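# Stand the C battery upright on the desk

## Task

Place the C battery on the desk standing on one of its flat ends, then release it and move the robot away; it must not topple or finish leaning, and it only counts if it stays upright with no part of the robot holding it.

## Robot and tools

Robot: a wheeled cart with a pan/tilt head camera and two five-joint arms (left_arm, right_arm), each ending in a gripper with one fixed and one swinging jaw. The cart's footprint is 0.53 m across and spans x = -0.35 to 0.07 m. Arm pan axes sit at x = -0.060, y = +0.155 (left) and y = -0.155 (right); the shoulder is 0.03 m outward from that axis and 0.89 m high. Links: upper arm 0.116, forearm 0.135, hand 0.162 m. A fixed-jaw tip reaches about 0.44 m from its pan axis horizontally and cannot go below about 0.55 m above the floor, so the desk must be close.

Frames: the base frame has its origin on the floor between the drive wheels, x ahead, y to the left, z up. left_hand and right_hand in the results are the fixed-jaw tips in this frame, in metres; a held object sits beside the tip, on the swinging-jaw side. In a hand's own axes, z runs along the fingers and y goes from swinging to fixed jaw. base_odometry is relative to the base pose at the start of the scene, counts wheel rotation only (slip is counted as motion), and heading is in radians, positive leftward, -3.142 to 3.142.

execute_actions: argument actions is a list holding one action or none (empty = just report state and images). An action may contain base, joints, or both; they start together. base takes exactly one key: translate_m (metres, -1.4 to 1.4, an offset from where the base last reported itself, positive forward; no sideways motion) or rotate_rad (radians, -3.2 to 3.2, an offset, positive counter-clockwise seen from above). joints is one dictionary for both arms and the head together, mapping joint names to absolute target angles in radians: head_pan_rad (-3.2 to 3.2, 0 ahead, positive left), head_tilt_rad (-0.76 to 1.45, positive looks down), and for each arm prefix left_arm_ / right_arm_: shoulder_pan_rad (-1.919 to 1.919), shoulder_lift_rad (-1.745 to 1.745), elbow_flex_rad (-1.69 to 1.58), wrist_flex_rad (-1.658 to 1.658), wrist_roll_rad (-2.743 to 2.841), gripper_rad (0 to 1.919). Any unknown key or out-of-range number rejects the whole call. Joints you omit may keep driving toward earlier targets. Optional cameras lists head_camera, left_wrist_camera, right_wrist_camera or all; omitted means all, [] means none. One action lasts at most 15 s.

Arm geometry: shoulder_pan 0 points the left arm leftward and the right arm rightward; positive pan is clockwise from above, so straight ahead is +1.571 (left) and -1.571 (right). With lift, elbow and wrist_flex all 0 the upper arm stands nearly upright (tilted 0.24 rad outward) and forearm and fingers are horizontal; positive values bend downward, and their sum is how far the fingers point below horizontal (1.571 = pointing down, which requires the forearm no more than 0.08 rad above horizontal). wrist_roll -1.522: jaws close across the arm plane, fixed jaw on the left looking outward; 1.619: fixed jaw on the right; 0.049: jaws close within the plane, fixed jaw below (level fingers) or nearer the pan axis (fingers down). With level fingers over furniture keep the fixed jaw on the left, as the hand body otherwise juts about 0.08 m downward. Jaw gap versus gripper angle: 0 gives 0.003 m, 0.3 gives 0.026, 0.6 gives 0.049, 1 gives 0.076, 1.919 gives 0.106. To grip, command about 0.2 rad below the angle where the jaws meet the object; going further down barely helps and may trip the jaw motor. A holding jaw reads off_target; done means empty or hardly squeezing.

Stowed arm: shoulder_pan -1.75 (left) or 1.75 (right), shoulder_lift 0.05, elbow_flex 1.35, wrist_flex -1.55, wrist_roll -1.52. Stow in two steps, wrists first, then the other three; leaving the stow, do not move the wrists first. Turning with arms stowed needs 0.44 m of free radius around the origin; turning or reversing tight against a desk can snag the cart's rear and tip the robot.

Results: base_status and joint_status describe the last accepted action. done = reached (for the base, wheels turned the commanded amount). off_target = stopped short and may still push; on an empty arm this means a load, an obstacle or a tripped motor. time_out = stopped and now holding in place. "joint command not followed" (with a cause line) means a self-collision check refused that arm's targets (gripper still moves); those joints show not_followed and may be retried with later actions until you send acceptable targets. on_its_own reports motion you did not command. If a call reports a stop, your remaining calls in that reply are skipped.

Sag: loaded or extended joints settle below target; offset the next target upward by the observed sag. Hand positions may be wrong by a few centimetres. Overload: a joint held more than about 0.30 rad from target for about 2 s trips to 20 % torque, silently; reset by waiting until it stops moving and then commanding 0.2 rad from its reading, away from the tripping target (or 0.04 rad beyond the limit if that falls outside; for a jaw, its limit). A blocked joint stops pushing if you set its target to its reading. Loads: one hand about 0.4 kg at full reach, 0.7 kg within 0.28 m. Holding loads heats motors: MOTOR HOT from 55 °C; at 70 °C an OVER-TEMPERATURE FAULT stops that arm and joints show limit_stop_at_motor_heat; resend targets afterwards.

wait: seconds 0 to 10, no new command, returns state and images. zoom_image: camera name and region [x0, y0, x1, y1] in pixels of its latest full image (origin top-left, at most 504 by 504). read_manual: licence texts only. finished_scene: scene number; ends the scene after the last command has held and reports success; irreversible.

Cameras are 644x476 pinhole with small radial distortion; calibration is approximate, and wrist-camera poses inherit joint-reading errors.

Avoid: dropping or flinging the battery, striking it or the desk hard, pulling or pushing hard (a pull on something ahead tips the robot most easily), and any forceful contact between the two arms or hands, which can end the run. A loose object may occasionally be nudged by an outside disturbance. Release gently and withdraw so the battery stands alone.

Each tool is called after ">>>" by a JSON object that holds its "method" and its "body".

## Session

I'll start by observing the scene.

>>> {"method": "execute_actions", "body": {"actions": []}}

Scene clock: 0.00 s.
base_odometry: x=+0.000 y=+0.000 heading=+0.000 (m, m, rad; odometry frame)
base_status: not commanded
joint_positions: head_pan_rad=-0.032 head_tilt_rad=-0.016 left_arm_shoulder_pan_rad=-1.730 left_arm_shoulder_lift_rad=+0.101 left_arm_elbow_flex_rad=+1.326 left_arm_wrist_flex_rad=-1.527 left_arm_wrist_roll_rad=-1.508 left_arm_gripper_rad=+1.920 right_arm_shoulder_pan_rad=+1.784 right_arm_shoulder_lift_rad=+0.066 right_arm_elbow_flex_rad=+1.406 right_arm_wrist_flex_rad=-1.510 right_arm_wrist_roll_rad=-1.548 right_arm_gripper_rad=+1.920
joint_status: not commanded
left_hand: x=-0.3094 y=+0.1070 z=+0.8862 quat_wxyz=(-0.054, -0.668, -0.058, +0.740) (m; base frame)
right_hand: x=-0.3008 y=-0.1108 z=+0.8768 quat_wxyz=(-0.067, +0.689, -0.083, -0.717) (m; base frame)
pictures: head_camera, left_wrist_camera, right_wrist_camera
Images, in order (width x height): head_camera 644x476, left_wrist_camera 644x476, right_wrist_camera 644x476.

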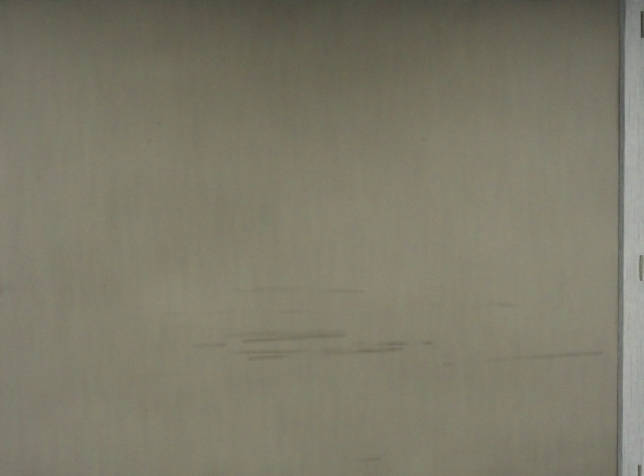

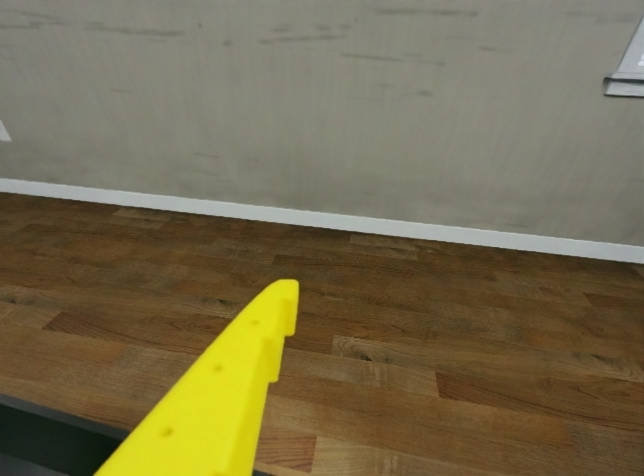

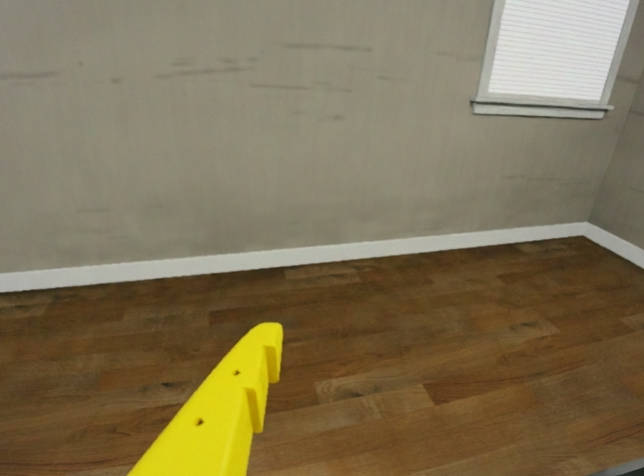

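>>> {"method": "execute_actions", "body": {"actions": [{"joints": {"head_pan_rad": 0.0, "head_tilt_rad": 0.6}}], "cameras": ["head_camera"]}}

Scene clock: 1.43 s.
base_odometry: x=+0.000 y=+0.000 heading=+0.000 (m, m, rad; odometry frame)
base_status: not commanded
joint_positions: head_pan_rad=-0.010 head_tilt_rad=+0.594 left_arm_shoulder_pan_rad=-1.730 left_arm_shoulder_lift_rad=+0.101 left_arm_elbow_flex_rad=+1.326 left_arm_wrist_flex_rad=-1.527 left_arm_wrist_roll_rad=-1.508 left_arm_gripper_rad=+1.920 right_arm_shoulder_pan_rad=+1.784 right_arm_shoulder_lift_rad=+0.066 right_arm_elbow_flex_rad=+1.406 right_arm_wrist_flex_rad=-1.510 right_arm_wrist_roll_rad=-1.548 right_arm_gripper_rad=+1.920
joint_status: all done
left_hand: x=-0.3094 y=+0.1070 z=+0.8862 quat_wxyz=(-0.054, -0.668, -0.058, +0.740) (m; base frame)
right_hand: x=-0.3008 y=-0.1108 z=+0.8768 quat_wxyz=(-0.067, +0.689, -0.083, -0.717) (m; base frame)
pictures: head_camera
camera_calibration (this result's frames):
head_camera: T_world_to_cam=[[-0.0450699, -0.998882, 0.0142426, -0.0173434], [-0.578754, 0.0144875, -0.815374, 0.952795], [0.814256, -0.0449918, -0.57876, 0.696524], [0, 0, 0, 1]] pos_world=[-0.0164975, 0.000210244, 1.18025]
Images, in order (width x height): head_camera 644x476.

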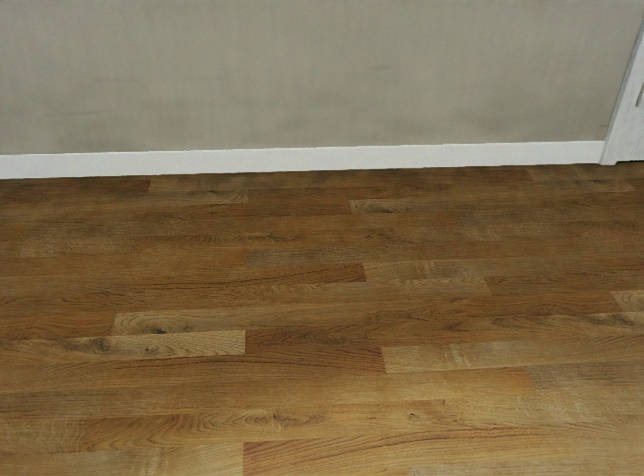

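>>> {"method": "execute_actions", "body": {"actions": [{"joints": {"head_pan_rad": 1.2, "head_tilt_rad": 0.5}}], "cameras": ["head_camera"]}}

>>> {"method": "execute_actions", "body": {"actions": [{"joints": {"head_pan_rad": -1.2, "head_tilt_rad": 0.5}}], "cameras": ["head_camera"]}}

Scene clock: 3.33 s.
base_odometry: x=+0.000 y=+0.000 heading=+0.000 (m, m, rad; odometry frame)
base_status: not commanded
joint_positions: head_pan_rad=+1.190 head_tilt_rad=+0.514 left_arm_shoulder_pan_rad=-1.730 left_arm_shoulder_lift_rad=+0.101 left_arm_elbow_flex_rad=+1.326 left_arm_wrist_flex_rad=-1.527 left_arm_wrist_roll_rad=-1.508 left_arm_gripper_rad=+1.920 right_arm_shoulder_pan_rad=+1.784 right_arm_shoulder_lift_rad=+0.066 right_arm_elbow_flex_rad=+1.406 right_arm_wrist_flex_rad=-1.510 right_arm_wrist_roll_rad=-1.548 right_arm_gripper_rad=+1.920
joint_status: all done
left_hand: x=-0.3094 y=+0.1070 z=+0.8862 quat_wxyz=(-0.054, -0.668, -0.058, +0.740) (m; base frame)
right_hand: x=-0.3008 y=-0.1108 z=+0.8768 quat_wxyz=(-0.067, +0.689, -0.083, -0.717) (m; base frame)
pictures: head_camera
camera_calibration (this result's frames):
head_camera: T_world_to_cam=[[0.914284, -0.404913, 0.0113843, 0.0310361], [-0.198227, -0.471748, -0.859162, 1.02108], [0.353257, 0.783262, -0.511577, 0.59753], [0, 0, 0, 1]] pos_world=[-0.0370514, 0.0262372, 1.1826]
Images, in order (width x height): head_camera 644x476.

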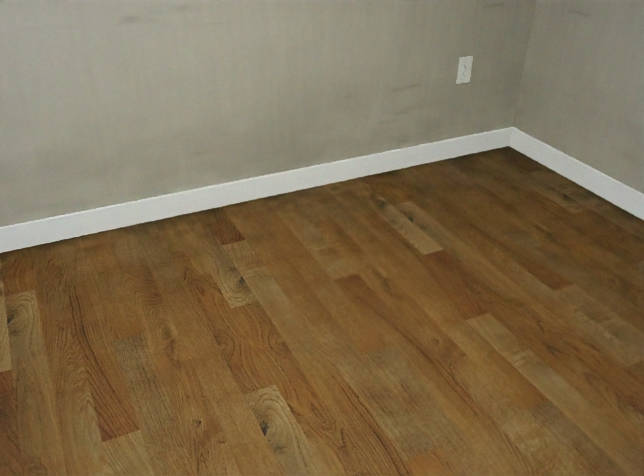

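Scene clock: 5.73 s.
base_odometry: x=+0.000 y=+0.000 heading=+0.000 (m, m, rad; odometry frame)
base_status: not commanded
joint_positions: head_pan_rad=-1.190 head_tilt_rad=+0.514 left_arm_shoulder_pan_rad=-1.730 left_arm_shoulder_lift_rad=+0.101 left_arm_elbow_flex_rad=+1.326 left_arm_wrist_flex_rad=-1.527 left_arm_wrist_roll_rad=-1.508 left_arm_gripper_rad=+1.920 right_arm_shoulder_pan_rad=+1.784 right_arm_shoulder_lift_rad=+0.066 right_arm_elbow_flex_rad=+1.406 right_arm_wrist_flex_rad=-1.510 right_arm_wrist_roll_rad=-1.548 right_arm_gripper_rad=+1.920
joint_status: all done
left_hand: x=-0.3094 y=+0.1070 z=+0.8862 quat_wxyz=(-0.054, -0.668, -0.058, +0.740) (m; base frame)
right_hand: x=-0.3008 y=-0.1108 z=+0.8768 quat_wxyz=(-0.067, +0.689, -0.083, -0.717) (m; base frame)
pictures: head_camera
camera_calibration (this result's frames):
head_camera: T_world_to_cam=[[-0.941122, -0.337874, 0.0113843, -0.0561679], [-0.182077, 0.478213, -0.859163, 1.02184], [0.284845, -0.81065, -0.511576, 0.594313], [0, 0, 0, 1]] pos_world=[-0.0360946, -0.0258541, 1.1826]
Images, in order (width x height): head_camera 644x476.

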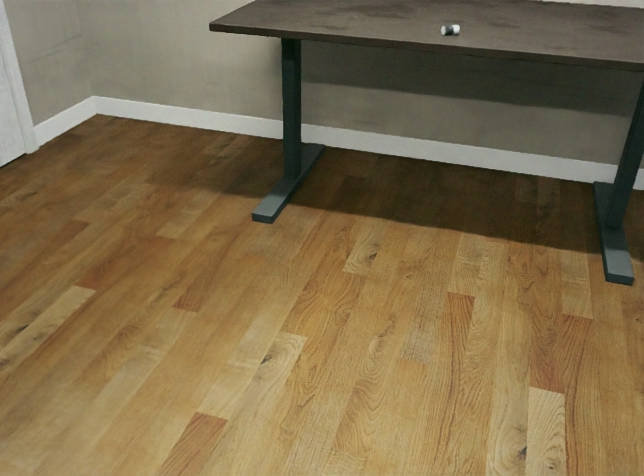

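>>> {"method": "zoom_image", "body": {"camera": "head_camera", "region": [400, 0, 500, 70]}}

Region (400, 0, 500, 70) of head_camera's 644x476 image, scaled by 5.040; it fills the top 353 rows of this view, and the rest is white.

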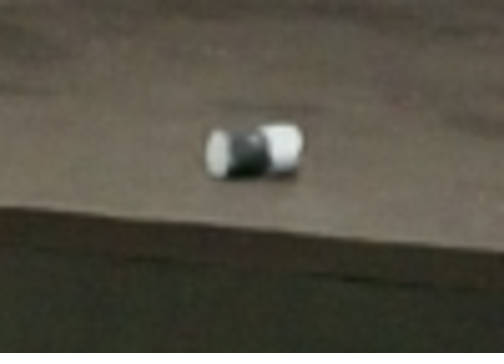

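>>> {"method": "execute_actions", "body": {"actions": [{"base": {"rotate_rad": -1.516}, "joints": {"head_pan_rad": 0.0, "head_tilt_rad": 0.35}}], "cameras": ["head_camera"]}}

>>> {"method": "execute_actions", "body": {"actions": [{"base": {"translate_m": 1.35}, "joints": {"head_pan_rad": 0.15, "head_tilt_rad": 0.6}}], "cameras": ["head_camera"]}}

Scene clock: 12.33 s.
base_odometry: x=-0.001 y=+0.000 heading=-1.515 (m, m, rad; odometry frame)
base_status: done
joint_positions: head_pan_rad=-0.010 head_tilt_rad=+0.363 left_arm_shoulder_pan_rad=-1.730 left_arm_shoulder_lift_rad=+0.101 left_arm_elbow_flex_rad=+1.326 left_arm_wrist_flex_rad=-1.527 left_arm_wrist_roll_rad=-1.508 left_arm_gripper_rad=+1.920 right_arm_shoulder_pan_rad=+1.784 right_arm_shoulder_lift_rad=+0.066 right_arm_elbow_flex_rad=+1.406 right_arm_wrist_flex_rad=-1.510 right_arm_wrist_roll_rad=-1.548 right_arm_gripper_rad=+1.920
joint_status: all done
left_hand: x=-0.3094 y=+0.1070 z=+0.8862 quat_wxyz=(-0.054, -0.668, -0.058, +0.740) (m; base frame)
right_hand: x=-0.3008 y=-0.1108 z=+0.8768 quat_wxyz=(-0.067, +0.689, -0.083, -0.717) (m; base frame)
pictures: head_camera
camera_calibration (this result's frames):
head_camera: T_world_to_cam=[[-0.0473653, -0.998861, 0.00583727, -0.00777673], [-0.376803, 0.012455, -0.92621, 1.08986], [0.925082, -0.0460697, -0.376963, 0.469466], [0, 0, 0, 1]] pos_world=[-0.0240007, 0.000286054, 1.18645]
Images, in order (width x height): head_camera 644x476.

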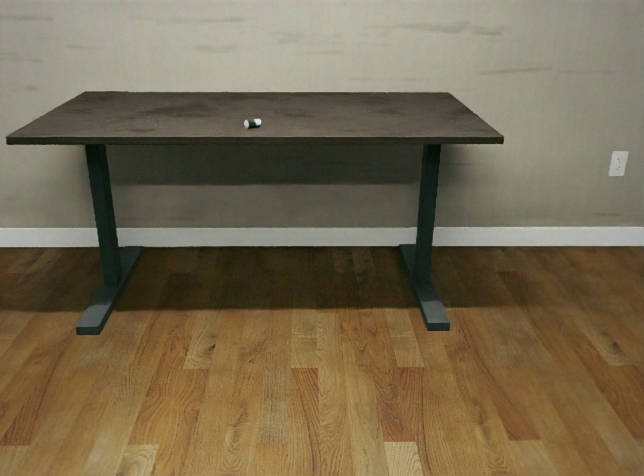

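Scene clock: 20.00 s.
base_odometry: x=+0.070 y=-1.348 heading=-1.513 (m, m, rad; odometry frame)
base_status: done
joint_positions: head_pan_rad=+0.140 head_tilt_rad=+0.594 left_arm_shoulder_pan_rad=-1.730 left_arm_shoulder_lift_rad=+0.101 left_arm_elbow_flex_rad=+1.326 left_arm_wrist_flex_rad=-1.527 left_arm_wrist_roll_rad=-1.508 left_arm_gripper_rad=+1.920 right_arm_shoulder_pan_rad=+1.784 right_arm_shoulder_lift_rad=+0.066 right_arm_elbow_flex_rad=+1.406 right_arm_wrist_flex_rad=-1.510 right_arm_wrist_roll_rad=-1.548 right_arm_gripper_rad=+1.920
joint_status: all done
left_hand: x=-0.3094 y=+0.1070 z=+0.8862 quat_wxyz=(-0.054, -0.668, -0.058, +0.740) (m; base frame)
right_hand: x=-0.3008 y=-0.1108 z=+0.8768 quat_wxyz=(-0.067, +0.689, -0.083, -0.717) (m; base frame)
pictures: head_camera
camera_calibration (this result's frames):
head_camera: T_world_to_cam=[[0.104741, -0.994397, 0.0142503, -0.0103112], [-0.574594, -0.0722055, -0.815247, 0.952844], [0.811708, 0.0772014, -0.578938, 0.69661], [0, 0, 0, 1]] pos_world=[-0.0168653, 0.00476793, 1.18024]
Images, in order (width x height): head_camera 644x476.

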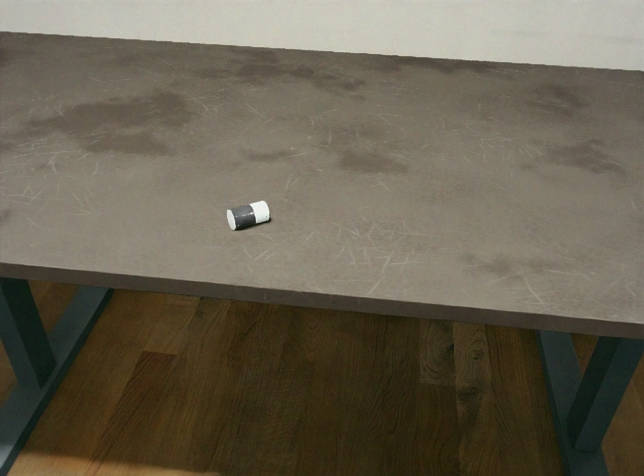

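>>> {"method": "zoom_image", "body": {"camera": "head_camera", "region": [200, 180, 300, 250]}}

Region (200, 180, 300, 250) of head_camera's 644x476 image, scaled by 5.040; it fills the top 353 rows of this view, and the rest is white.

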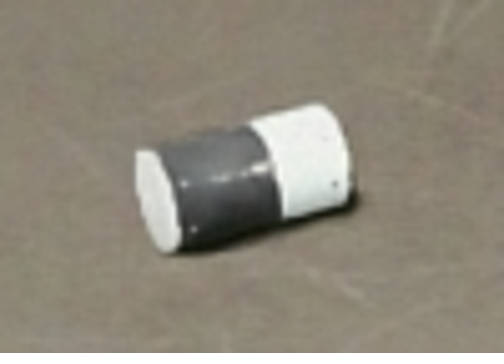

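>>> {"method": "execute_actions", "body": {"actions": [{"base": {"translate_m": 0.36}, "joints": {"head_pan_rad": 0.3, "head_tilt_rad": 1.05, "left_arm_shoulder_pan_rad": 1.0, "left_arm_shoulder_lift_rad": 0.0, "left_arm_elbow_flex_rad": 0.0}}], "cameras": ["head_camera"]}}

Scene clock: 31.57 s.
base_odometry: x=+0.092 y=-1.707 heading=-1.509 (m, m, rad; odometry frame)
base_status: done
joint_positions: head_pan_rad=+0.290 head_tilt_rad=+1.045 left_arm_shoulder_pan_rad=+0.992 left_arm_shoulder_lift_rad=+0.041 left_arm_elbow_flex_rad=+0.037 left_arm_wrist_flex_rad=-1.527 left_arm_wrist_roll_rad=-1.508 left_arm_gripper_rad=+1.920 right_arm_shoulder_pan_rad=+1.784 right_arm_shoulder_lift_rad=+0.066 right_arm_elbow_flex_rad=+1.406 right_arm_wrist_flex_rad=-1.510 right_arm_wrist_roll_rad=-1.548 right_arm_gripper_rad=+1.920
joint_status: all done
left_hand: x=+0.1181 y=+0.2805 z=+1.1592 quat_wxyz=(+0.959, -0.018, +0.058, +0.278) (m; base frame)
right_hand: x=-0.3008 y=-0.1108 z=+0.8768 quat_wxyz=(-0.067, +0.689, -0.083, -0.717) (m; base frame)
pictures: head_camera
camera_calibration (this result's frames):
head_camera: T_world_to_cam=[[0.261486, -0.964798, 0.0281094, -0.018896], [-0.842303, -0.242314, -0.481465, 0.556079], [0.471328, 0.10222, -0.876014, 1.02255], [0, 0, 0, 1]] pos_world=[-0.00862657, 0.0119906, 1.16403]
Images, in order (width x height): head_camera 644x476.

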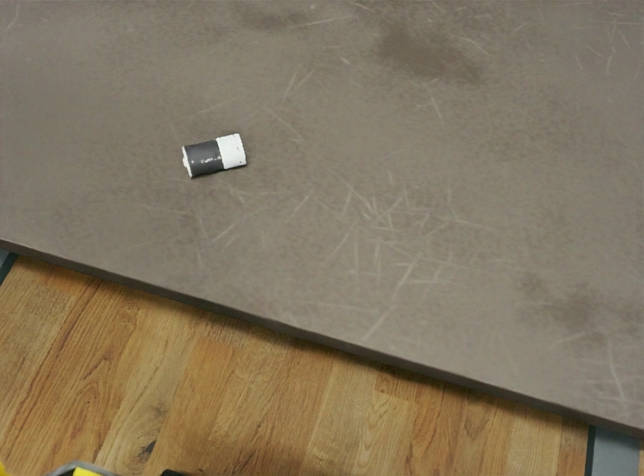

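>>> {"method": "zoom_image", "body": {"camera": "head_camera", "region": [165, 120, 265, 190]}}

Region (165, 120, 265, 190) of head_camera's 644x476 image, scaled by 5.040; it fills the top 353 rows of this view, and the rest is white.

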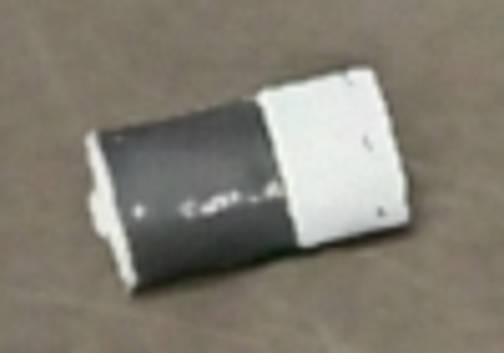

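>>> {"method": "execute_actions", "body": {"actions": [{"base": {"translate_m": 0.06}, "joints": {"head_pan_rad": 0.45, "head_tilt_rad": 1.1, "left_arm_shoulder_pan_rad": 1.514, "left_arm_shoulder_lift_rad": 0.1, "left_arm_elbow_flex_rad": 0.25, "left_arm_wrist_flex_rad": 0.95, "left_arm_wrist_roll_rad": 0.58, "left_arm_gripper_rad": 0.7}}], "cameras": ["head_camera", "left_wrist_camera"]}}

Scene clock: 37.00 s.
base_odometry: x=+0.096 y=-1.767 heading=-1.506 (m, m, rad; odometry frame)
base_status: done
joint_positions: head_pan_rad=+0.440 head_tilt_rad=+1.095 left_arm_shoulder_pan_rad=+1.505 left_arm_shoulder_lift_rad=+0.112 left_arm_elbow_flex_rad=+0.254 left_arm_wrist_flex_rad=+0.941 left_arm_wrist_roll_rad=+0.569 left_arm_gripper_rad=+0.708 right_arm_shoulder_pan_rad=+1.784 right_arm_shoulder_lift_rad=+0.066 right_arm_elbow_flex_rad=+1.406 right_arm_wrist_flex_rad=-1.510 right_arm_wrist_roll_rad=-1.548 right_arm_gripper_rad=+1.920
joint_status: all done
left_hand: x=+0.1739 y=+0.1662 z=+0.8027 quat_wxyz=(+0.070, -0.874, +0.468, -0.112) (m; base frame)
right_hand: x=-0.3008 y=-0.1108 z=+0.8768 quat_wxyz=(-0.067, +0.689, -0.083, -0.717) (m; base frame)
pictures: head_camera, left_wrist_camera
camera_calibration (this result's frames):
head_camera: T_world_to_cam=[[0.404015, -0.914282, 0.0293426, -0.0136165], [-0.817434, -0.375244, -0.437029, 0.506101], [0.410578, 0.15258, -0.898969, 1.04611], [0, 0, 0, 1]] pos_world=[-0.010305, 0.0178461, 1.162]
left_wrist_camera: T_world_to_cam=[[0.804165, 0.571141, 0.16467, -0.374909], [0.320084, -0.649525, 0.689683, -0.487687], [0.500864, -0.501911, -0.705139, 0.635481], [0, 0, 0, 1]] pos_world=[0.1393, 0.216316, 0.846188]
Images, in order (width x height): head_camera 644x476, left_wrist_camera 644x476.

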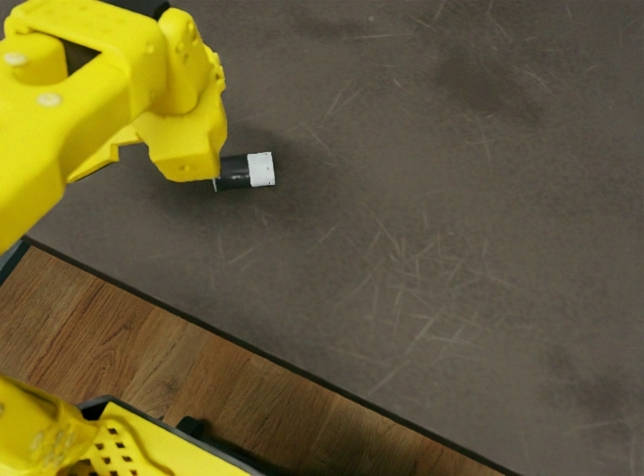

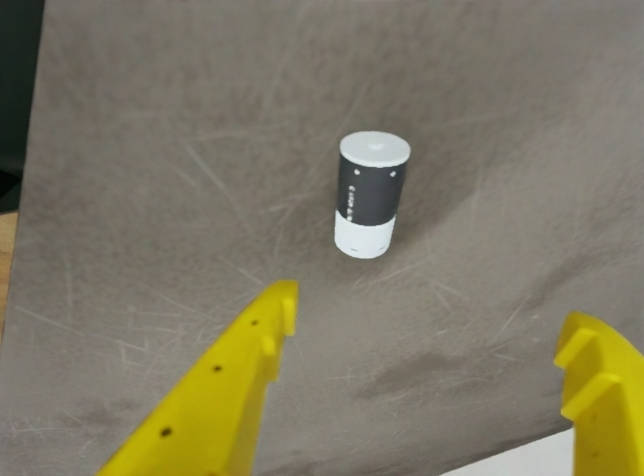

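>>> {"method": "zoom_image", "body": {"camera": "left_wrist_camera", "region": [270, 110, 470, 310]}}

Region (270, 110, 470, 310) of left_wrist_camera's 644x476 image, scaled by 2.520.

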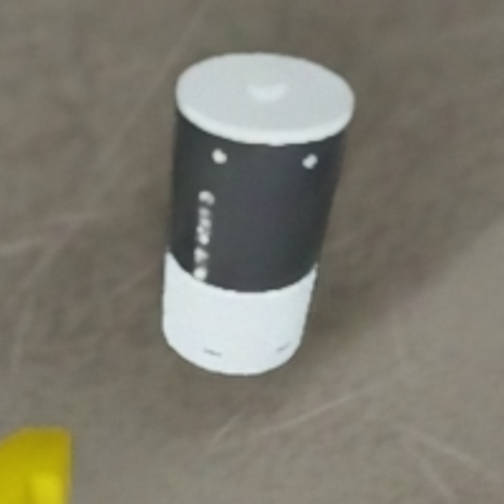

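>>> {"method": "execute_actions", "body": {"actions": [{"joints": {"left_arm_shoulder_pan_rad": 1.485, "left_arm_shoulder_lift_rad": 0.39, "left_arm_elbow_flex_rad": 0.04, "left_arm_wrist_flex_rad": 0.87}}], "cameras": ["head_camera", "left_wrist_camera"]}}

Scene clock: 40.93 s.
base_odometry: x=+0.096 y=-1.767 heading=-1.506 (m, m, rad; odometry frame)
base_status: not commanded
joint_positions: head_pan_rad=+0.440 head_tilt_rad=+1.095 left_arm_shoulder_pan_rad=+1.494 left_arm_shoulder_lift_rad=+0.399 left_arm_elbow_flex_rad=+0.077 left_arm_wrist_flex_rad=+0.881 left_arm_wrist_roll_rad=+0.569 left_arm_gripper_rad=+0.708 right_arm_shoulder_pan_rad=+1.784 right_arm_shoulder_lift_rad=+0.066 right_arm_elbow_flex_rad=+1.406 right_arm_wrist_flex_rad=-1.510 right_arm_wrist_roll_rad=-1.548 right_arm_gripper_rad=+1.920
joint_status: all done
left_hand: x=+0.1893 y=+0.1699 z=+0.7714 quat_wxyz=(+0.057, -0.879, +0.465, -0.090) (m; base frame)
right_hand: x=-0.3008 y=-0.1108 z=+0.8768 quat_wxyz=(-0.067, +0.689, -0.083, -0.717) (m; base frame)
pictures: head_camera, left_wrist_camera
camera_calibration (this result's frames):
head_camera: T_world_to_cam=[[0.404015, -0.914282, 0.0293426, -0.0136165], [-0.817434, -0.375244, -0.437029, 0.506101], [0.410578, 0.15258, -0.898969, 1.04611], [0, 0, 0, 1]] pos_world=[-0.010305, 0.017846, 1.162]
left_wrist_camera: T_world_to_cam=[[0.805221, 0.5803, 0.121948, -0.353065], [0.361482, -0.643398, 0.674811, -0.466035], [0.470054, -0.499289, -0.727846, 0.630463], [0, 0, 0, 1]] pos_world=[0.156406, 0.219821, 0.816421]
Images, in order (width x height): head_camera 644x476, left_wrist_camera 644x476.

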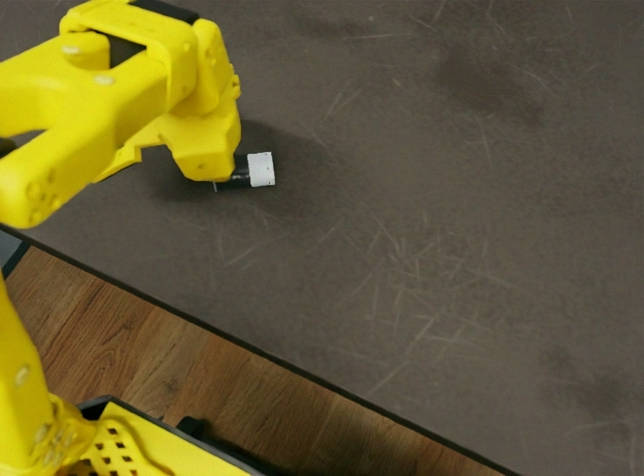

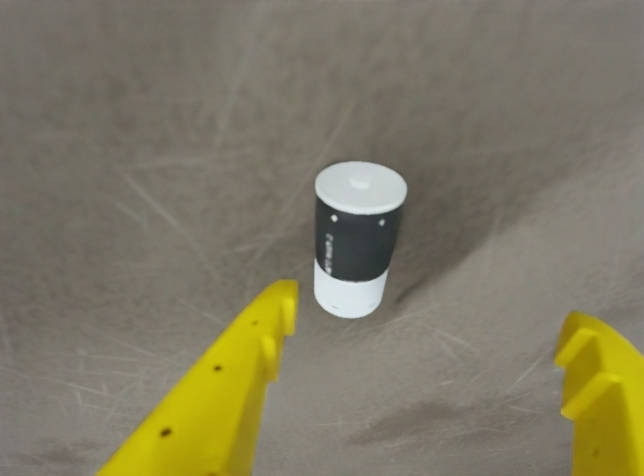

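>>> {"method": "zoom_image", "body": {"camera": "left_wrist_camera", "region": [250, 140, 450, 340]}}

Region (250, 140, 450, 340) of left_wrist_camera's 644x476 image, scaled by 2.520.

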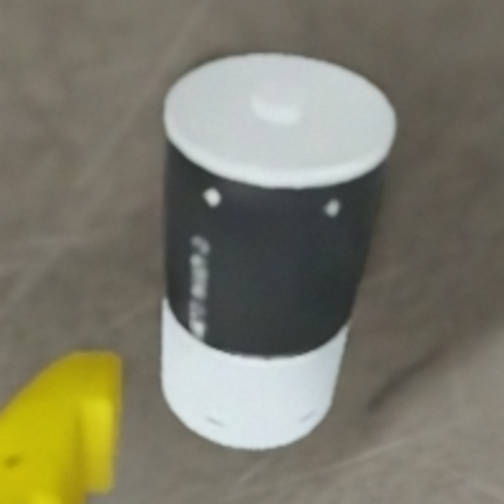

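>>> {"method": "execute_actions", "body": {"actions": [{"joints": {"left_arm_shoulder_lift_rad": 0.51, "left_arm_elbow_flex_rad": 0.013, "left_arm_wrist_flex_rad": 0.81}}], "cameras": ["left_wrist_camera"]}}

Scene clock: 43.50 s.
base_odometry: x=+0.096 y=-1.767 heading=-1.506 (m, m, rad; odometry frame)
base_status: not commanded
joint_positions: head_pan_rad=+0.440 head_tilt_rad=+1.095 left_arm_shoulder_pan_rad=+1.494 left_arm_shoulder_lift_rad=+0.521 left_arm_elbow_flex_rad=+0.048 left_arm_wrist_flex_rad=+0.823 left_arm_wrist_roll_rad=+0.569 left_arm_gripper_rad=+0.708 right_arm_shoulder_pan_rad=+1.784 right_arm_shoulder_lift_rad=+0.066 right_arm_elbow_flex_rad=+1.406 right_arm_wrist_flex_rad=-1.510 right_arm_wrist_roll_rad=-1.548 right_arm_gripper_rad=+1.920
joint_status: all done
left_hand: x=+0.1887 y=+0.1698 z=+0.7502 quat_wxyz=(+0.048, -0.880, +0.466, -0.075) (m; base frame)
right_hand: x=-0.3008 y=-0.1108 z=+0.8768 quat_wxyz=(-0.067, +0.689, -0.083, -0.717) (m; base frame)
pictures: left_wrist_camera
camera_calibration (this result's frames):
left_wrist_camera: T_world_to_cam=[[0.808984, 0.58059, 0.0919808, -0.328219], [0.385022, -0.641586, 0.66342, -0.4477], [0.444189, -0.501281, -0.742572, 0.63153], [0, 0, 0, 1]] pos_world=[0.157379, 0.219896, 0.79616]
Images, in order (width x height): left_wrist_camera 644x476.

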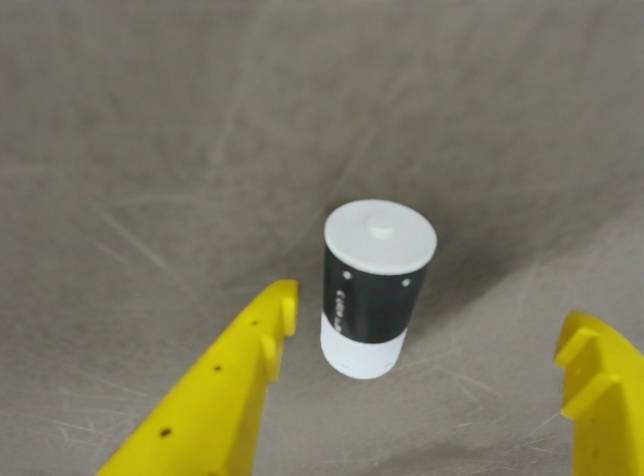

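>>> {"method": "execute_actions", "body": {"actions": [{"joints": {"left_arm_shoulder_lift_rad": 0.555, "left_arm_wrist_flex_rad": 0.74}}], "cameras": ["left_wrist_camera"]}}

Scene clock: 44.73 s.
base_odometry: x=+0.096 y=-1.767 heading=-1.506 (m, m, rad; odometry frame)
base_status: not commanded
joint_positions: head_pan_rad=+0.440 head_tilt_rad=+1.095 left_arm_shoulder_pan_rad=+1.494 left_arm_shoulder_lift_rad=+0.566 left_arm_elbow_flex_rad=+0.046 left_arm_wrist_flex_rad=+0.751 left_arm_wrist_roll_rad=+0.569 left_arm_gripper_rad=+0.708 right_arm_shoulder_pan_rad=+1.784 right_arm_shoulder_lift_rad=+0.066 right_arm_elbow_flex_rad=+1.406 right_arm_wrist_flex_rad=-1.510 right_arm_wrist_roll_rad=-1.548 right_arm_gripper_rad=+1.920
joint_status: all done
left_hand: x=+0.1939 y=+0.1702 z=+0.7423 quat_wxyz=(+0.055, -0.879, +0.465, -0.088) (m; base frame)
right_hand: x=-0.3008 y=-0.1108 z=+0.8768 quat_wxyz=(-0.067, +0.689, -0.083, -0.717) (m; base frame)
pictures: left_wrist_camera
camera_calibration (this result's frames):
left_wrist_camera: T_world_to_cam=[[0.805951, 0.580357, 0.116746, -0.3497], [0.365604, -0.643081, 0.672889, -0.447229], [0.465593, -0.499633, -0.730472, 0.610147], [0, 0, 0, 1]] pos_world=[0.161269, 0.220196, 0.787457]
Images, in order (width x height): left_wrist_camera 644x476.

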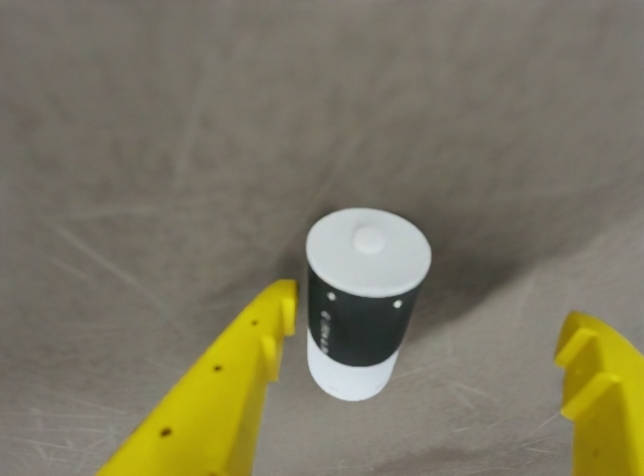

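>>> {"method": "execute_actions", "body": {"actions": [{"joints": {"left_arm_shoulder_lift_rad": 0.568, "left_arm_gripper_rad": 0.4}}], "cameras": []}}

>>> {"method": "execute_actions", "body": {"actions": [{"joints": {"left_arm_gripper_rad": 0.12}}], "cameras": ["left_wrist_camera"]}}

Scene clock: 45.90 s.
base_odometry: x=+0.096 y=-1.767 heading=-1.506 (m, m, rad; odometry frame)
base_status: not commanded
joint_positions: head_pan_rad=+0.440 head_tilt_rad=+1.095 left_arm_shoulder_pan_rad=+1.494 left_arm_shoulder_lift_rad=+0.578 left_arm_elbow_flex_rad=+0.046 left_arm_wrist_flex_rad=+0.751 left_arm_wrist_roll_rad=+0.569 left_arm_gripper_rad=+0.409 right_arm_shoulder_pan_rad=+1.784 right_arm_shoulder_lift_rad=+0.066 right_arm_elbow_flex_rad=+1.406 right_arm_wrist_flex_rad=-1.510 right_arm_wrist_roll_rad=-1.548 right_arm_gripper_rad=+1.920
joint_status: all done
left_hand: x=+0.1920 y=+0.1701 z=+0.7396 quat_wxyz=(+0.052, -0.880, +0.466, -0.083) (m; base frame)
right_hand: x=-0.3008 y=-0.1108 z=+0.8768 quat_wxyz=(-0.067, +0.689, -0.083, -0.717) (m; base frame)
pictures: none
No camera images: the call's "cameras" was empty. Leave "cameras" out to get every camera's image.

Scene clock: 46.57 s.
base_odometry: x=+0.096 y=-1.767 heading=-1.506 (m, m, rad; odometry frame)
base_status: not commanded
joint_positions: head_pan_rad=+0.440 head_tilt_rad=+1.095 left_arm_shoulder_pan_rad=+1.494 left_arm_shoulder_lift_rad=+0.578 left_arm_elbow_flex_rad=+0.045 left_arm_wrist_flex_rad=+0.751 left_arm_wrist_roll_rad=+0.569 left_arm_gripper_rad=+0.303 right_arm_shoulder_pan_rad=+1.784 right_arm_shoulder_lift_rad=+0.066 right_arm_elbow_flex_rad=+1.406 right_arm_wrist_flex_rad=-1.510 right_arm_wrist_roll_rad=-1.548 right_arm_gripper_rad=+1.920
joint_status: left_arm_gripper_rad off_target (ended at +0.303, target +0.120)
left_hand: x=+0.1924 y=+0.1701 z=+0.7398 quat_wxyz=(+0.053, -0.880, +0.466, -0.083) (m; base frame)
right_hand: x=-0.3008 y=-0.1108 z=+0.8768 quat_wxyz=(-0.067, +0.689, -0.083, -0.717) (m; base frame)
pictures: left_wrist_camera
camera_calibration (this result's frames):
left_wrist_camera: T_world_to_cam=[[0.807152, 0.580449, 0.107633, -0.34162], [0.37279, -0.642528, 0.669467, -0.443994], [0.457748, -0.500237, -0.735003, 0.613913], [0, 0, 0, 1]] pos_world=[0.160238, 0.220116, 0.785237]
Images, in order (width x height): left_wrist_camera 644x476.

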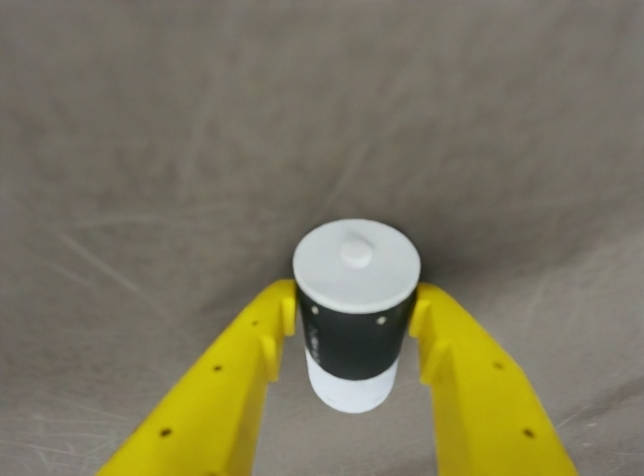

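>>> {"method": "execute_actions", "body": {"actions": [{"joints": {"left_arm_shoulder_lift_rad": 0.38, "left_arm_wrist_flex_rad": -1.005, "left_arm_wrist_roll_rad": -1.533, "head_pan_rad": 0.45, "head_tilt_rad": 0.9}}], "cameras": ["left_wrist_camera"]}}

>>> {"method": "execute_actions", "body": {"actions": [{"joints": {"left_arm_shoulder_lift_rad": 1.02}}], "cameras": ["head_camera", "left_wrist_camera"]}}

Scene clock: 52.47 s.
base_odometry: x=+0.096 y=-1.767 heading=-1.506 (m, m, rad; odometry frame)
base_status: not commanded
joint_positions: head_pan_rad=+0.440 head_tilt_rad=+0.915 left_arm_shoulder_pan_rad=+1.494 left_arm_shoulder_lift_rad=+0.457 left_arm_elbow_flex_rad=+0.045 left_arm_wrist_flex_rad=-0.980 left_arm_wrist_roll_rad=-1.523 left_arm_gripper_rad=+0.303 right_arm_shoulder_pan_rad=+1.784 right_arm_shoulder_lift_rad=+0.066 right_arm_elbow_flex_rad=+1.406 right_arm_wrist_flex_rad=-1.510 right_arm_wrist_roll_rad=-1.548 right_arm_gripper_rad=+1.920
joint_status: all done
left_hand: x=+0.3069 y=+0.1910 z=+0.9960 quat_wxyz=(+0.854, -0.020, +0.519, +0.033) (m; base frame)
right_hand: x=-0.3008 y=-0.1108 z=+0.8768 quat_wxyz=(-0.067, +0.689, -0.083, -0.717) (m; base frame)
pictures: left_wrist_camera
camera_calibration (this result's frames):
left_wrist_camera: T_world_to_cam=[[0.120111, -0.991598, 0.0480289, 0.096716], [-0.152902, -0.0662793, -0.986016, 1.05531], [0.980915, 0.111088, -0.159578, -0.0902049], [0, 0, 0, 1]] pos_world=[0.238225, 0.175869, 1.02151]
Images, in order (width x height): left_wrist_camera 644x476.

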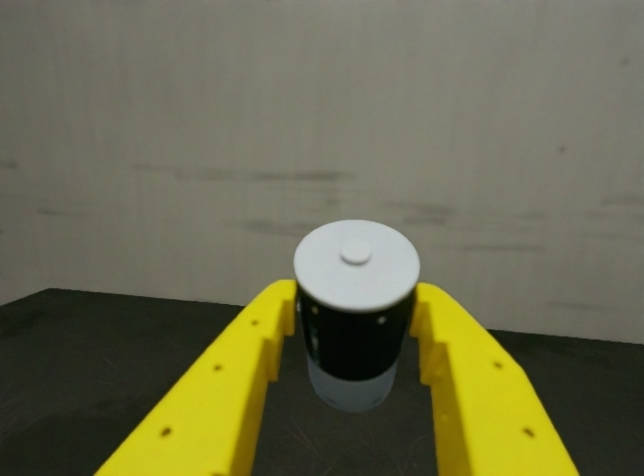

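Scene clock: 53.60 s.
base_odometry: x=+0.096 y=-1.767 heading=-1.506 (m, m, rad; odometry frame)
base_status: not commanded
joint_positions: head_pan_rad=+0.440 head_tilt_rad=+0.915 left_arm_shoulder_pan_rad=+1.494 left_arm_shoulder_lift_rad=+1.047 left_arm_elbow_flex_rad=+0.045 left_arm_wrist_flex_rad=-0.983 left_arm_wrist_roll_rad=-1.523 left_arm_gripper_rad=+0.303 right_arm_shoulder_pan_rad=+1.784 right_arm_shoulder_lift_rad=+0.066 right_arm_elbow_flex_rad=+1.406 right_arm_wrist_flex_rad=-1.510 right_arm_wrist_roll_rad=-1.548 right_arm_gripper_rad=+1.920
joint_status: all done
left_hand: x=+0.3065 y=+0.1910 z=+0.7909 quat_wxyz=(+0.667, -0.028, +0.744, +0.026) (m; base frame)
right_hand: x=-0.3008 y=-0.1108 z=+0.8768 quat_wxyz=(-0.067, +0.689, -0.083, -0.717) (m; base frame)
pictures: head_camera, left_wrist_camera
camera_calibration (this result's frames):
head_camera: T_world_to_cam=[[0.399605, -0.916358, 0.0245767, -0.00833815], [-0.733329, -0.335647, -0.591245, 0.687557], [0.550041, 0.218242, -0.806118, 0.945795], [0, 0, 0, 1]] pos_world=[-0.0126888, 0.0167238, 1.16914]
left_wrist_camera: T_world_to_cam=[[0.139362, -0.990116, 0.0157966, 0.125895], [-0.671493, -0.106215, -0.733359, 0.819739], [0.727788, 0.0915949, -0.679658, 0.370118], [0, 0, 0, 1]] pos_world=[0.263537, 0.177818, 0.850728]
Images, in order (width x height): head_camera 644x476, left_wrist_camera 644x476.

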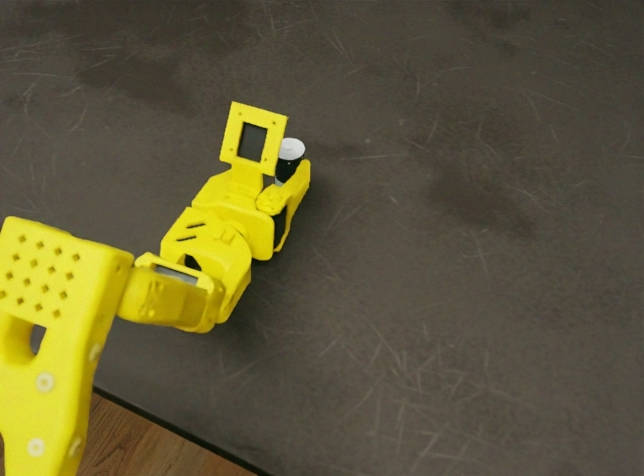

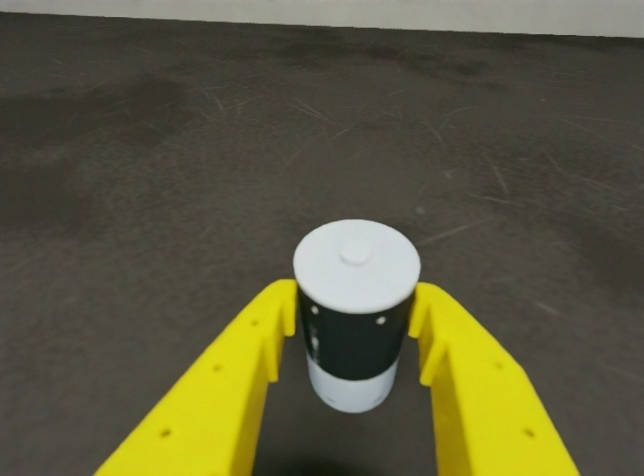

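>>> {"method": "zoom_image", "body": {"camera": "left_wrist_camera", "region": [250, 200, 470, 420]}}

>>> {"method": "zoom_image", "body": {"camera": "head_camera", "region": [220, 100, 360, 240]}}

Region (250, 200, 470, 420) of left_wrist_camera's 644x476 image, scaled by 2.291.

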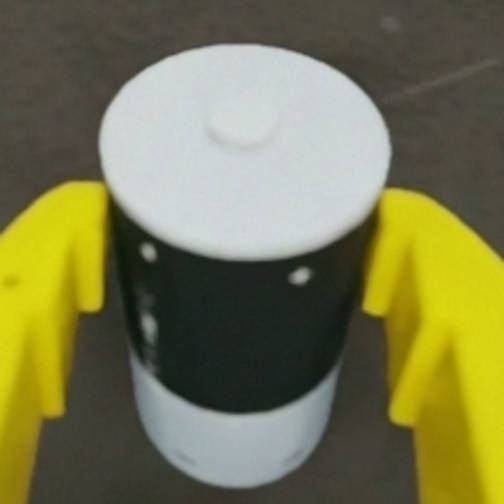

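Region (220, 100, 360, 240) of head_camera's 644x476 image, scaled by 3.600.

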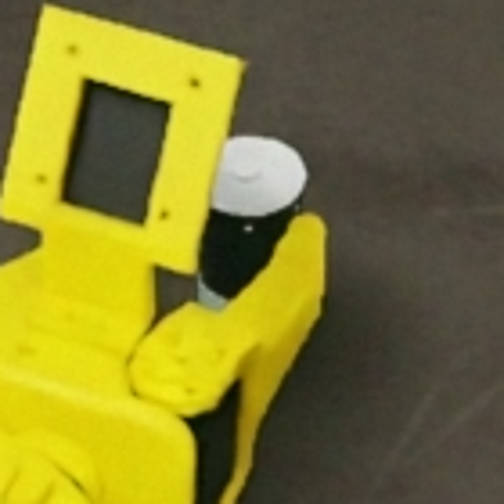

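>>> {"method": "execute_actions", "body": {"actions": [{"joints": {"left_arm_shoulder_lift_rad": 1.128, "left_arm_wrist_flex_rad": -1.172}}], "cameras": ["head_camera", "left_wrist_camera"]}}

Scene clock: 58.17 s.
base_odometry: x=+0.096 y=-1.767 heading=-1.506 (m, m, rad; odometry frame)
base_status: not commanded
joint_positions: head_pan_rad=+0.440 head_tilt_rad=+0.915 left_arm_shoulder_pan_rad=+1.494 left_arm_shoulder_lift_rad=+1.153 left_arm_elbow_flex_rad=+0.045 left_arm_wrist_flex_rad=-1.144 left_arm_wrist_roll_rad=-1.523 left_arm_gripper_rad=+0.303 right_arm_shoulder_pan_rad=+1.784 right_arm_shoulder_lift_rad=+0.066 right_arm_elbow_flex_rad=+1.406 right_arm_wrist_flex_rad=-1.510 right_arm_wrist_roll_rad=-1.548 right_arm_gripper_rad=+1.920
joint_status: all done
left_hand: x=+0.2972 y=+0.1903 z=+0.7814 quat_wxyz=(+0.687, -0.027, +0.726, +0.027) (m; base frame)
right_hand: x=-0.3008 y=-0.1108 z=+0.8768 quat_wxyz=(-0.067, +0.689, -0.083, -0.717) (m; base frame)
pictures: head_camera, left_wrist_camera
camera_calibration (this result's frames):
head_camera: T_world_to_cam=[[0.399605, -0.916358, 0.0245767, -0.00833815], [-0.733329, -0.335647, -0.591245, 0.687557], [0.550041, 0.218242, -0.806118, 0.945795], [0, 0, 0, 1]] pos_world=[-0.0126888, 0.0167238, 1.16914]
left_wrist_camera: T_world_to_cam=[[0.138397, -0.99019, 0.0192459, 0.124235], [-0.630105, -0.103028, -0.769645, 0.821917], [0.764077, 0.0943895, -0.638182, 0.326719], [0, 0, 0, 1]] pos_world=[0.251062, 0.176858, 0.838699]
Images, in order (width x height): head_camera 644x476, left_wrist_camera 644x476.

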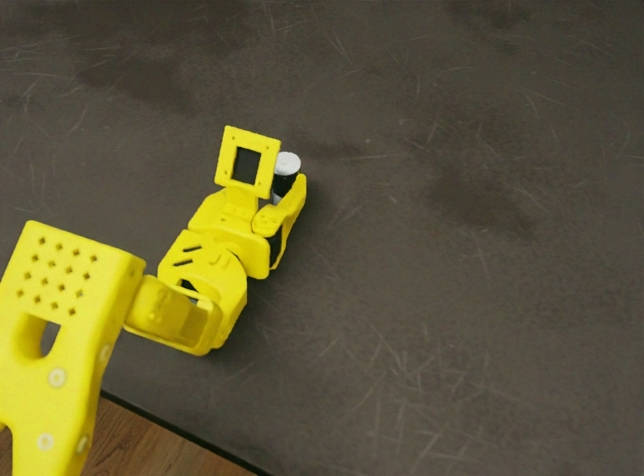

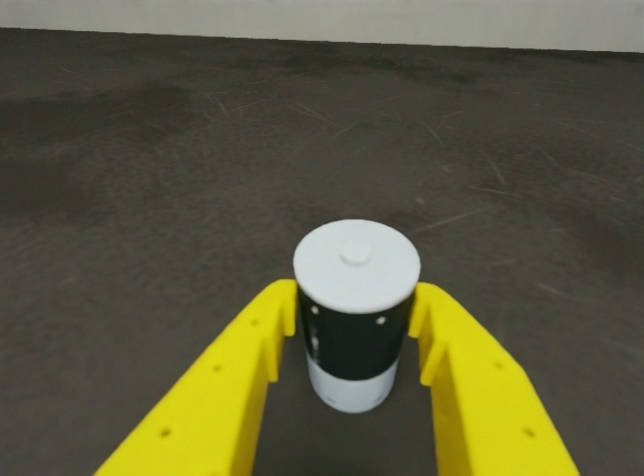

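>>> {"method": "execute_actions", "body": {"actions": [{"joints": {"left_arm_shoulder_lift_rad": 1.16, "left_arm_wrist_flex_rad": -1.204}}], "cameras": ["left_wrist_camera"]}}

Scene clock: 58.97 s.
base_odometry: x=+0.096 y=-1.767 heading=-1.506 (m, m, rad; odometry frame)
base_status: not commanded
joint_positions: head_pan_rad=+0.440 head_tilt_rad=+0.915 left_arm_shoulder_pan_rad=+1.494 left_arm_shoulder_lift_rad=+1.184 left_arm_elbow_flex_rad=+0.045 left_arm_wrist_flex_rad=-1.176 left_arm_wrist_roll_rad=-1.523 left_arm_gripper_rad=+0.303 right_arm_shoulder_pan_rad=+1.784 right_arm_shoulder_lift_rad=+0.066 right_arm_elbow_flex_rad=+1.406 right_arm_wrist_flex_rad=-1.510 right_arm_wrist_roll_rad=-1.548 right_arm_gripper_rad=+1.920
joint_status: all done
left_hand: x=+0.2940 y=+0.1900 z=+0.7765 quat_wxyz=(+0.688, -0.027, +0.725, +0.027) (m; base frame)
right_hand: x=-0.3008 y=-0.1108 z=+0.8768 quat_wxyz=(-0.067, +0.689, -0.083, -0.717) (m; base frame)
pictures: left_wrist_camera
camera_calibration (this result's frames):
left_wrist_camera: T_world_to_cam=[[0.138367, -0.990192, 0.0193409, 0.124465], [-0.628927, -0.102937, -0.77062, 0.816501], [0.765053, 0.0944645, -0.637002, 0.324893], [0, 0, 0, 1]] pos_world=[0.247737, 0.176602, 0.833762]
Images, in order (width x height): left_wrist_camera 644x476.

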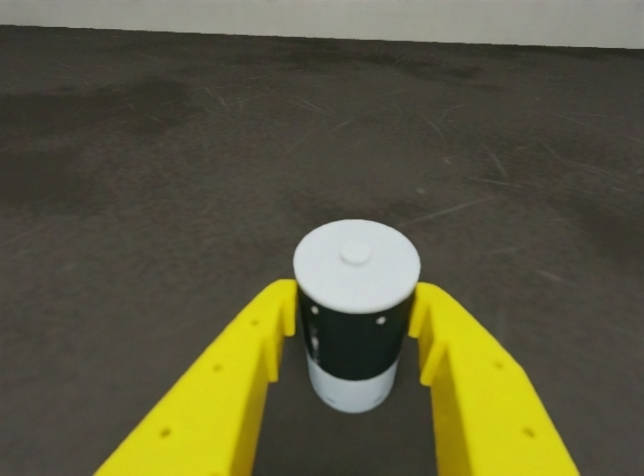

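>>> {"method": "execute_actions", "body": {"actions": [{"joints": {"left_arm_shoulder_lift_rad": 1.19, "left_arm_wrist_flex_rad": -1.234}}], "cameras": ["left_wrist_camera"]}}

Scene clock: 59.80 s.
base_odometry: x=+0.096 y=-1.767 heading=-1.506 (m, m, rad; odometry frame)
base_status: not commanded
joint_positions: head_pan_rad=+0.440 head_tilt_rad=+0.915 left_arm_shoulder_pan_rad=+1.494 left_arm_shoulder_lift_rad=+1.213 left_arm_elbow_flex_rad=+0.045 left_arm_wrist_flex_rad=-1.207 left_arm_wrist_roll_rad=-1.523 left_arm_gripper_rad=+0.303 right_arm_shoulder_pan_rad=+1.784 right_arm_shoulder_lift_rad=+0.066 right_arm_elbow_flex_rad=+1.406 right_arm_wrist_flex_rad=-1.510 right_arm_wrist_roll_rad=-1.548 right_arm_gripper_rad=+1.920
joint_status: all done
left_hand: x=+0.2908 y=+0.1898 z=+0.7720 quat_wxyz=(+0.688, -0.027, +0.725, +0.027) (m; base frame)
right_hand: x=-0.3008 y=-0.1108 z=+0.8768 quat_wxyz=(-0.067, +0.689, -0.083, -0.717) (m; base frame)
pictures: left_wrist_camera
camera_calibration (this result's frames):
left_wrist_camera: T_world_to_cam=[[0.138338, -0.990194, 0.0194359, 0.124688], [-0.627748, -0.102846, -0.771593, 0.811363], [0.766026, 0.0945395, -0.63582, 0.323293], [0, 0, 0, 1]] pos_world=[0.244431, 0.176347, 0.829175]
Images, in order (width x height): left_wrist_camera 644x476.

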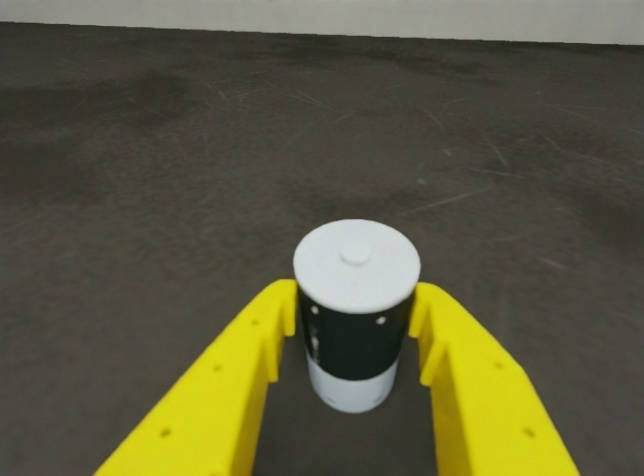

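>>> {"method": "execute_actions", "body": {"actions": [{"joints": {"left_arm_shoulder_lift_rad": 1.22, "left_arm_wrist_flex_rad": -1.264}}], "cameras": ["left_wrist_camera"]}}

Scene clock: 60.60 s.
base_odometry: x=+0.096 y=-1.767 heading=-1.506 (m, m, rad; odometry frame)
base_status: not commanded
joint_positions: head_pan_rad=+0.440 head_tilt_rad=+0.915 left_arm_shoulder_pan_rad=+1.494 left_arm_shoulder_lift_rad=+1.239 left_arm_elbow_flex_rad=+0.045 left_arm_wrist_flex_rad=-1.239 left_arm_wrist_roll_rad=-1.523 left_arm_gripper_rad=+0.303 right_arm_shoulder_pan_rad=+1.784 right_arm_shoulder_lift_rad=+0.066 right_arm_elbow_flex_rad=+1.406 right_arm_wrist_flex_rad=-1.510 right_arm_wrist_roll_rad=-1.548 right_arm_gripper_rad=+1.920
joint_status: all done
left_hand: x=+0.2878 y=+0.1895 z=+0.7688 quat_wxyz=(+0.690, -0.027, +0.722, +0.027) (m; base frame)
right_hand: x=-0.3008 y=-0.1108 z=+0.8768 quat_wxyz=(-0.067, +0.689, -0.083, -0.717) (m; base frame)
pictures: left_wrist_camera
camera_calibration (this result's frames):
left_wrist_camera: T_world_to_cam=[[0.138218, -0.990204, 0.0198153, 0.124678], [-0.623015, -0.102482, -0.775467, 0.808565], [0.769901, 0.0948379, -0.631077, 0.318732], [0, 0, 0, 1]] pos_world=[0.241124, 0.176092, 0.82569]
Images, in order (width x height): left_wrist_camera 644x476.

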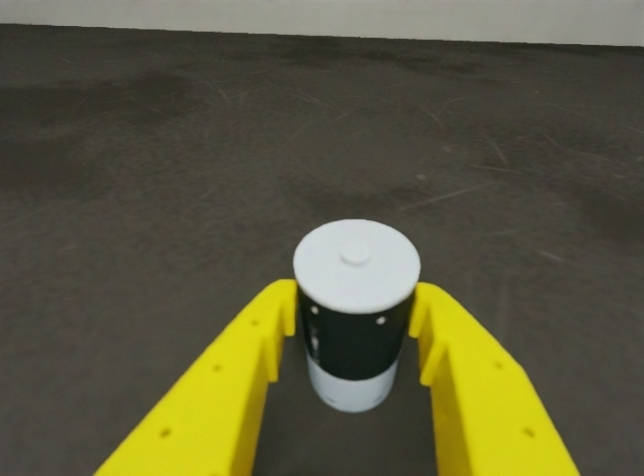

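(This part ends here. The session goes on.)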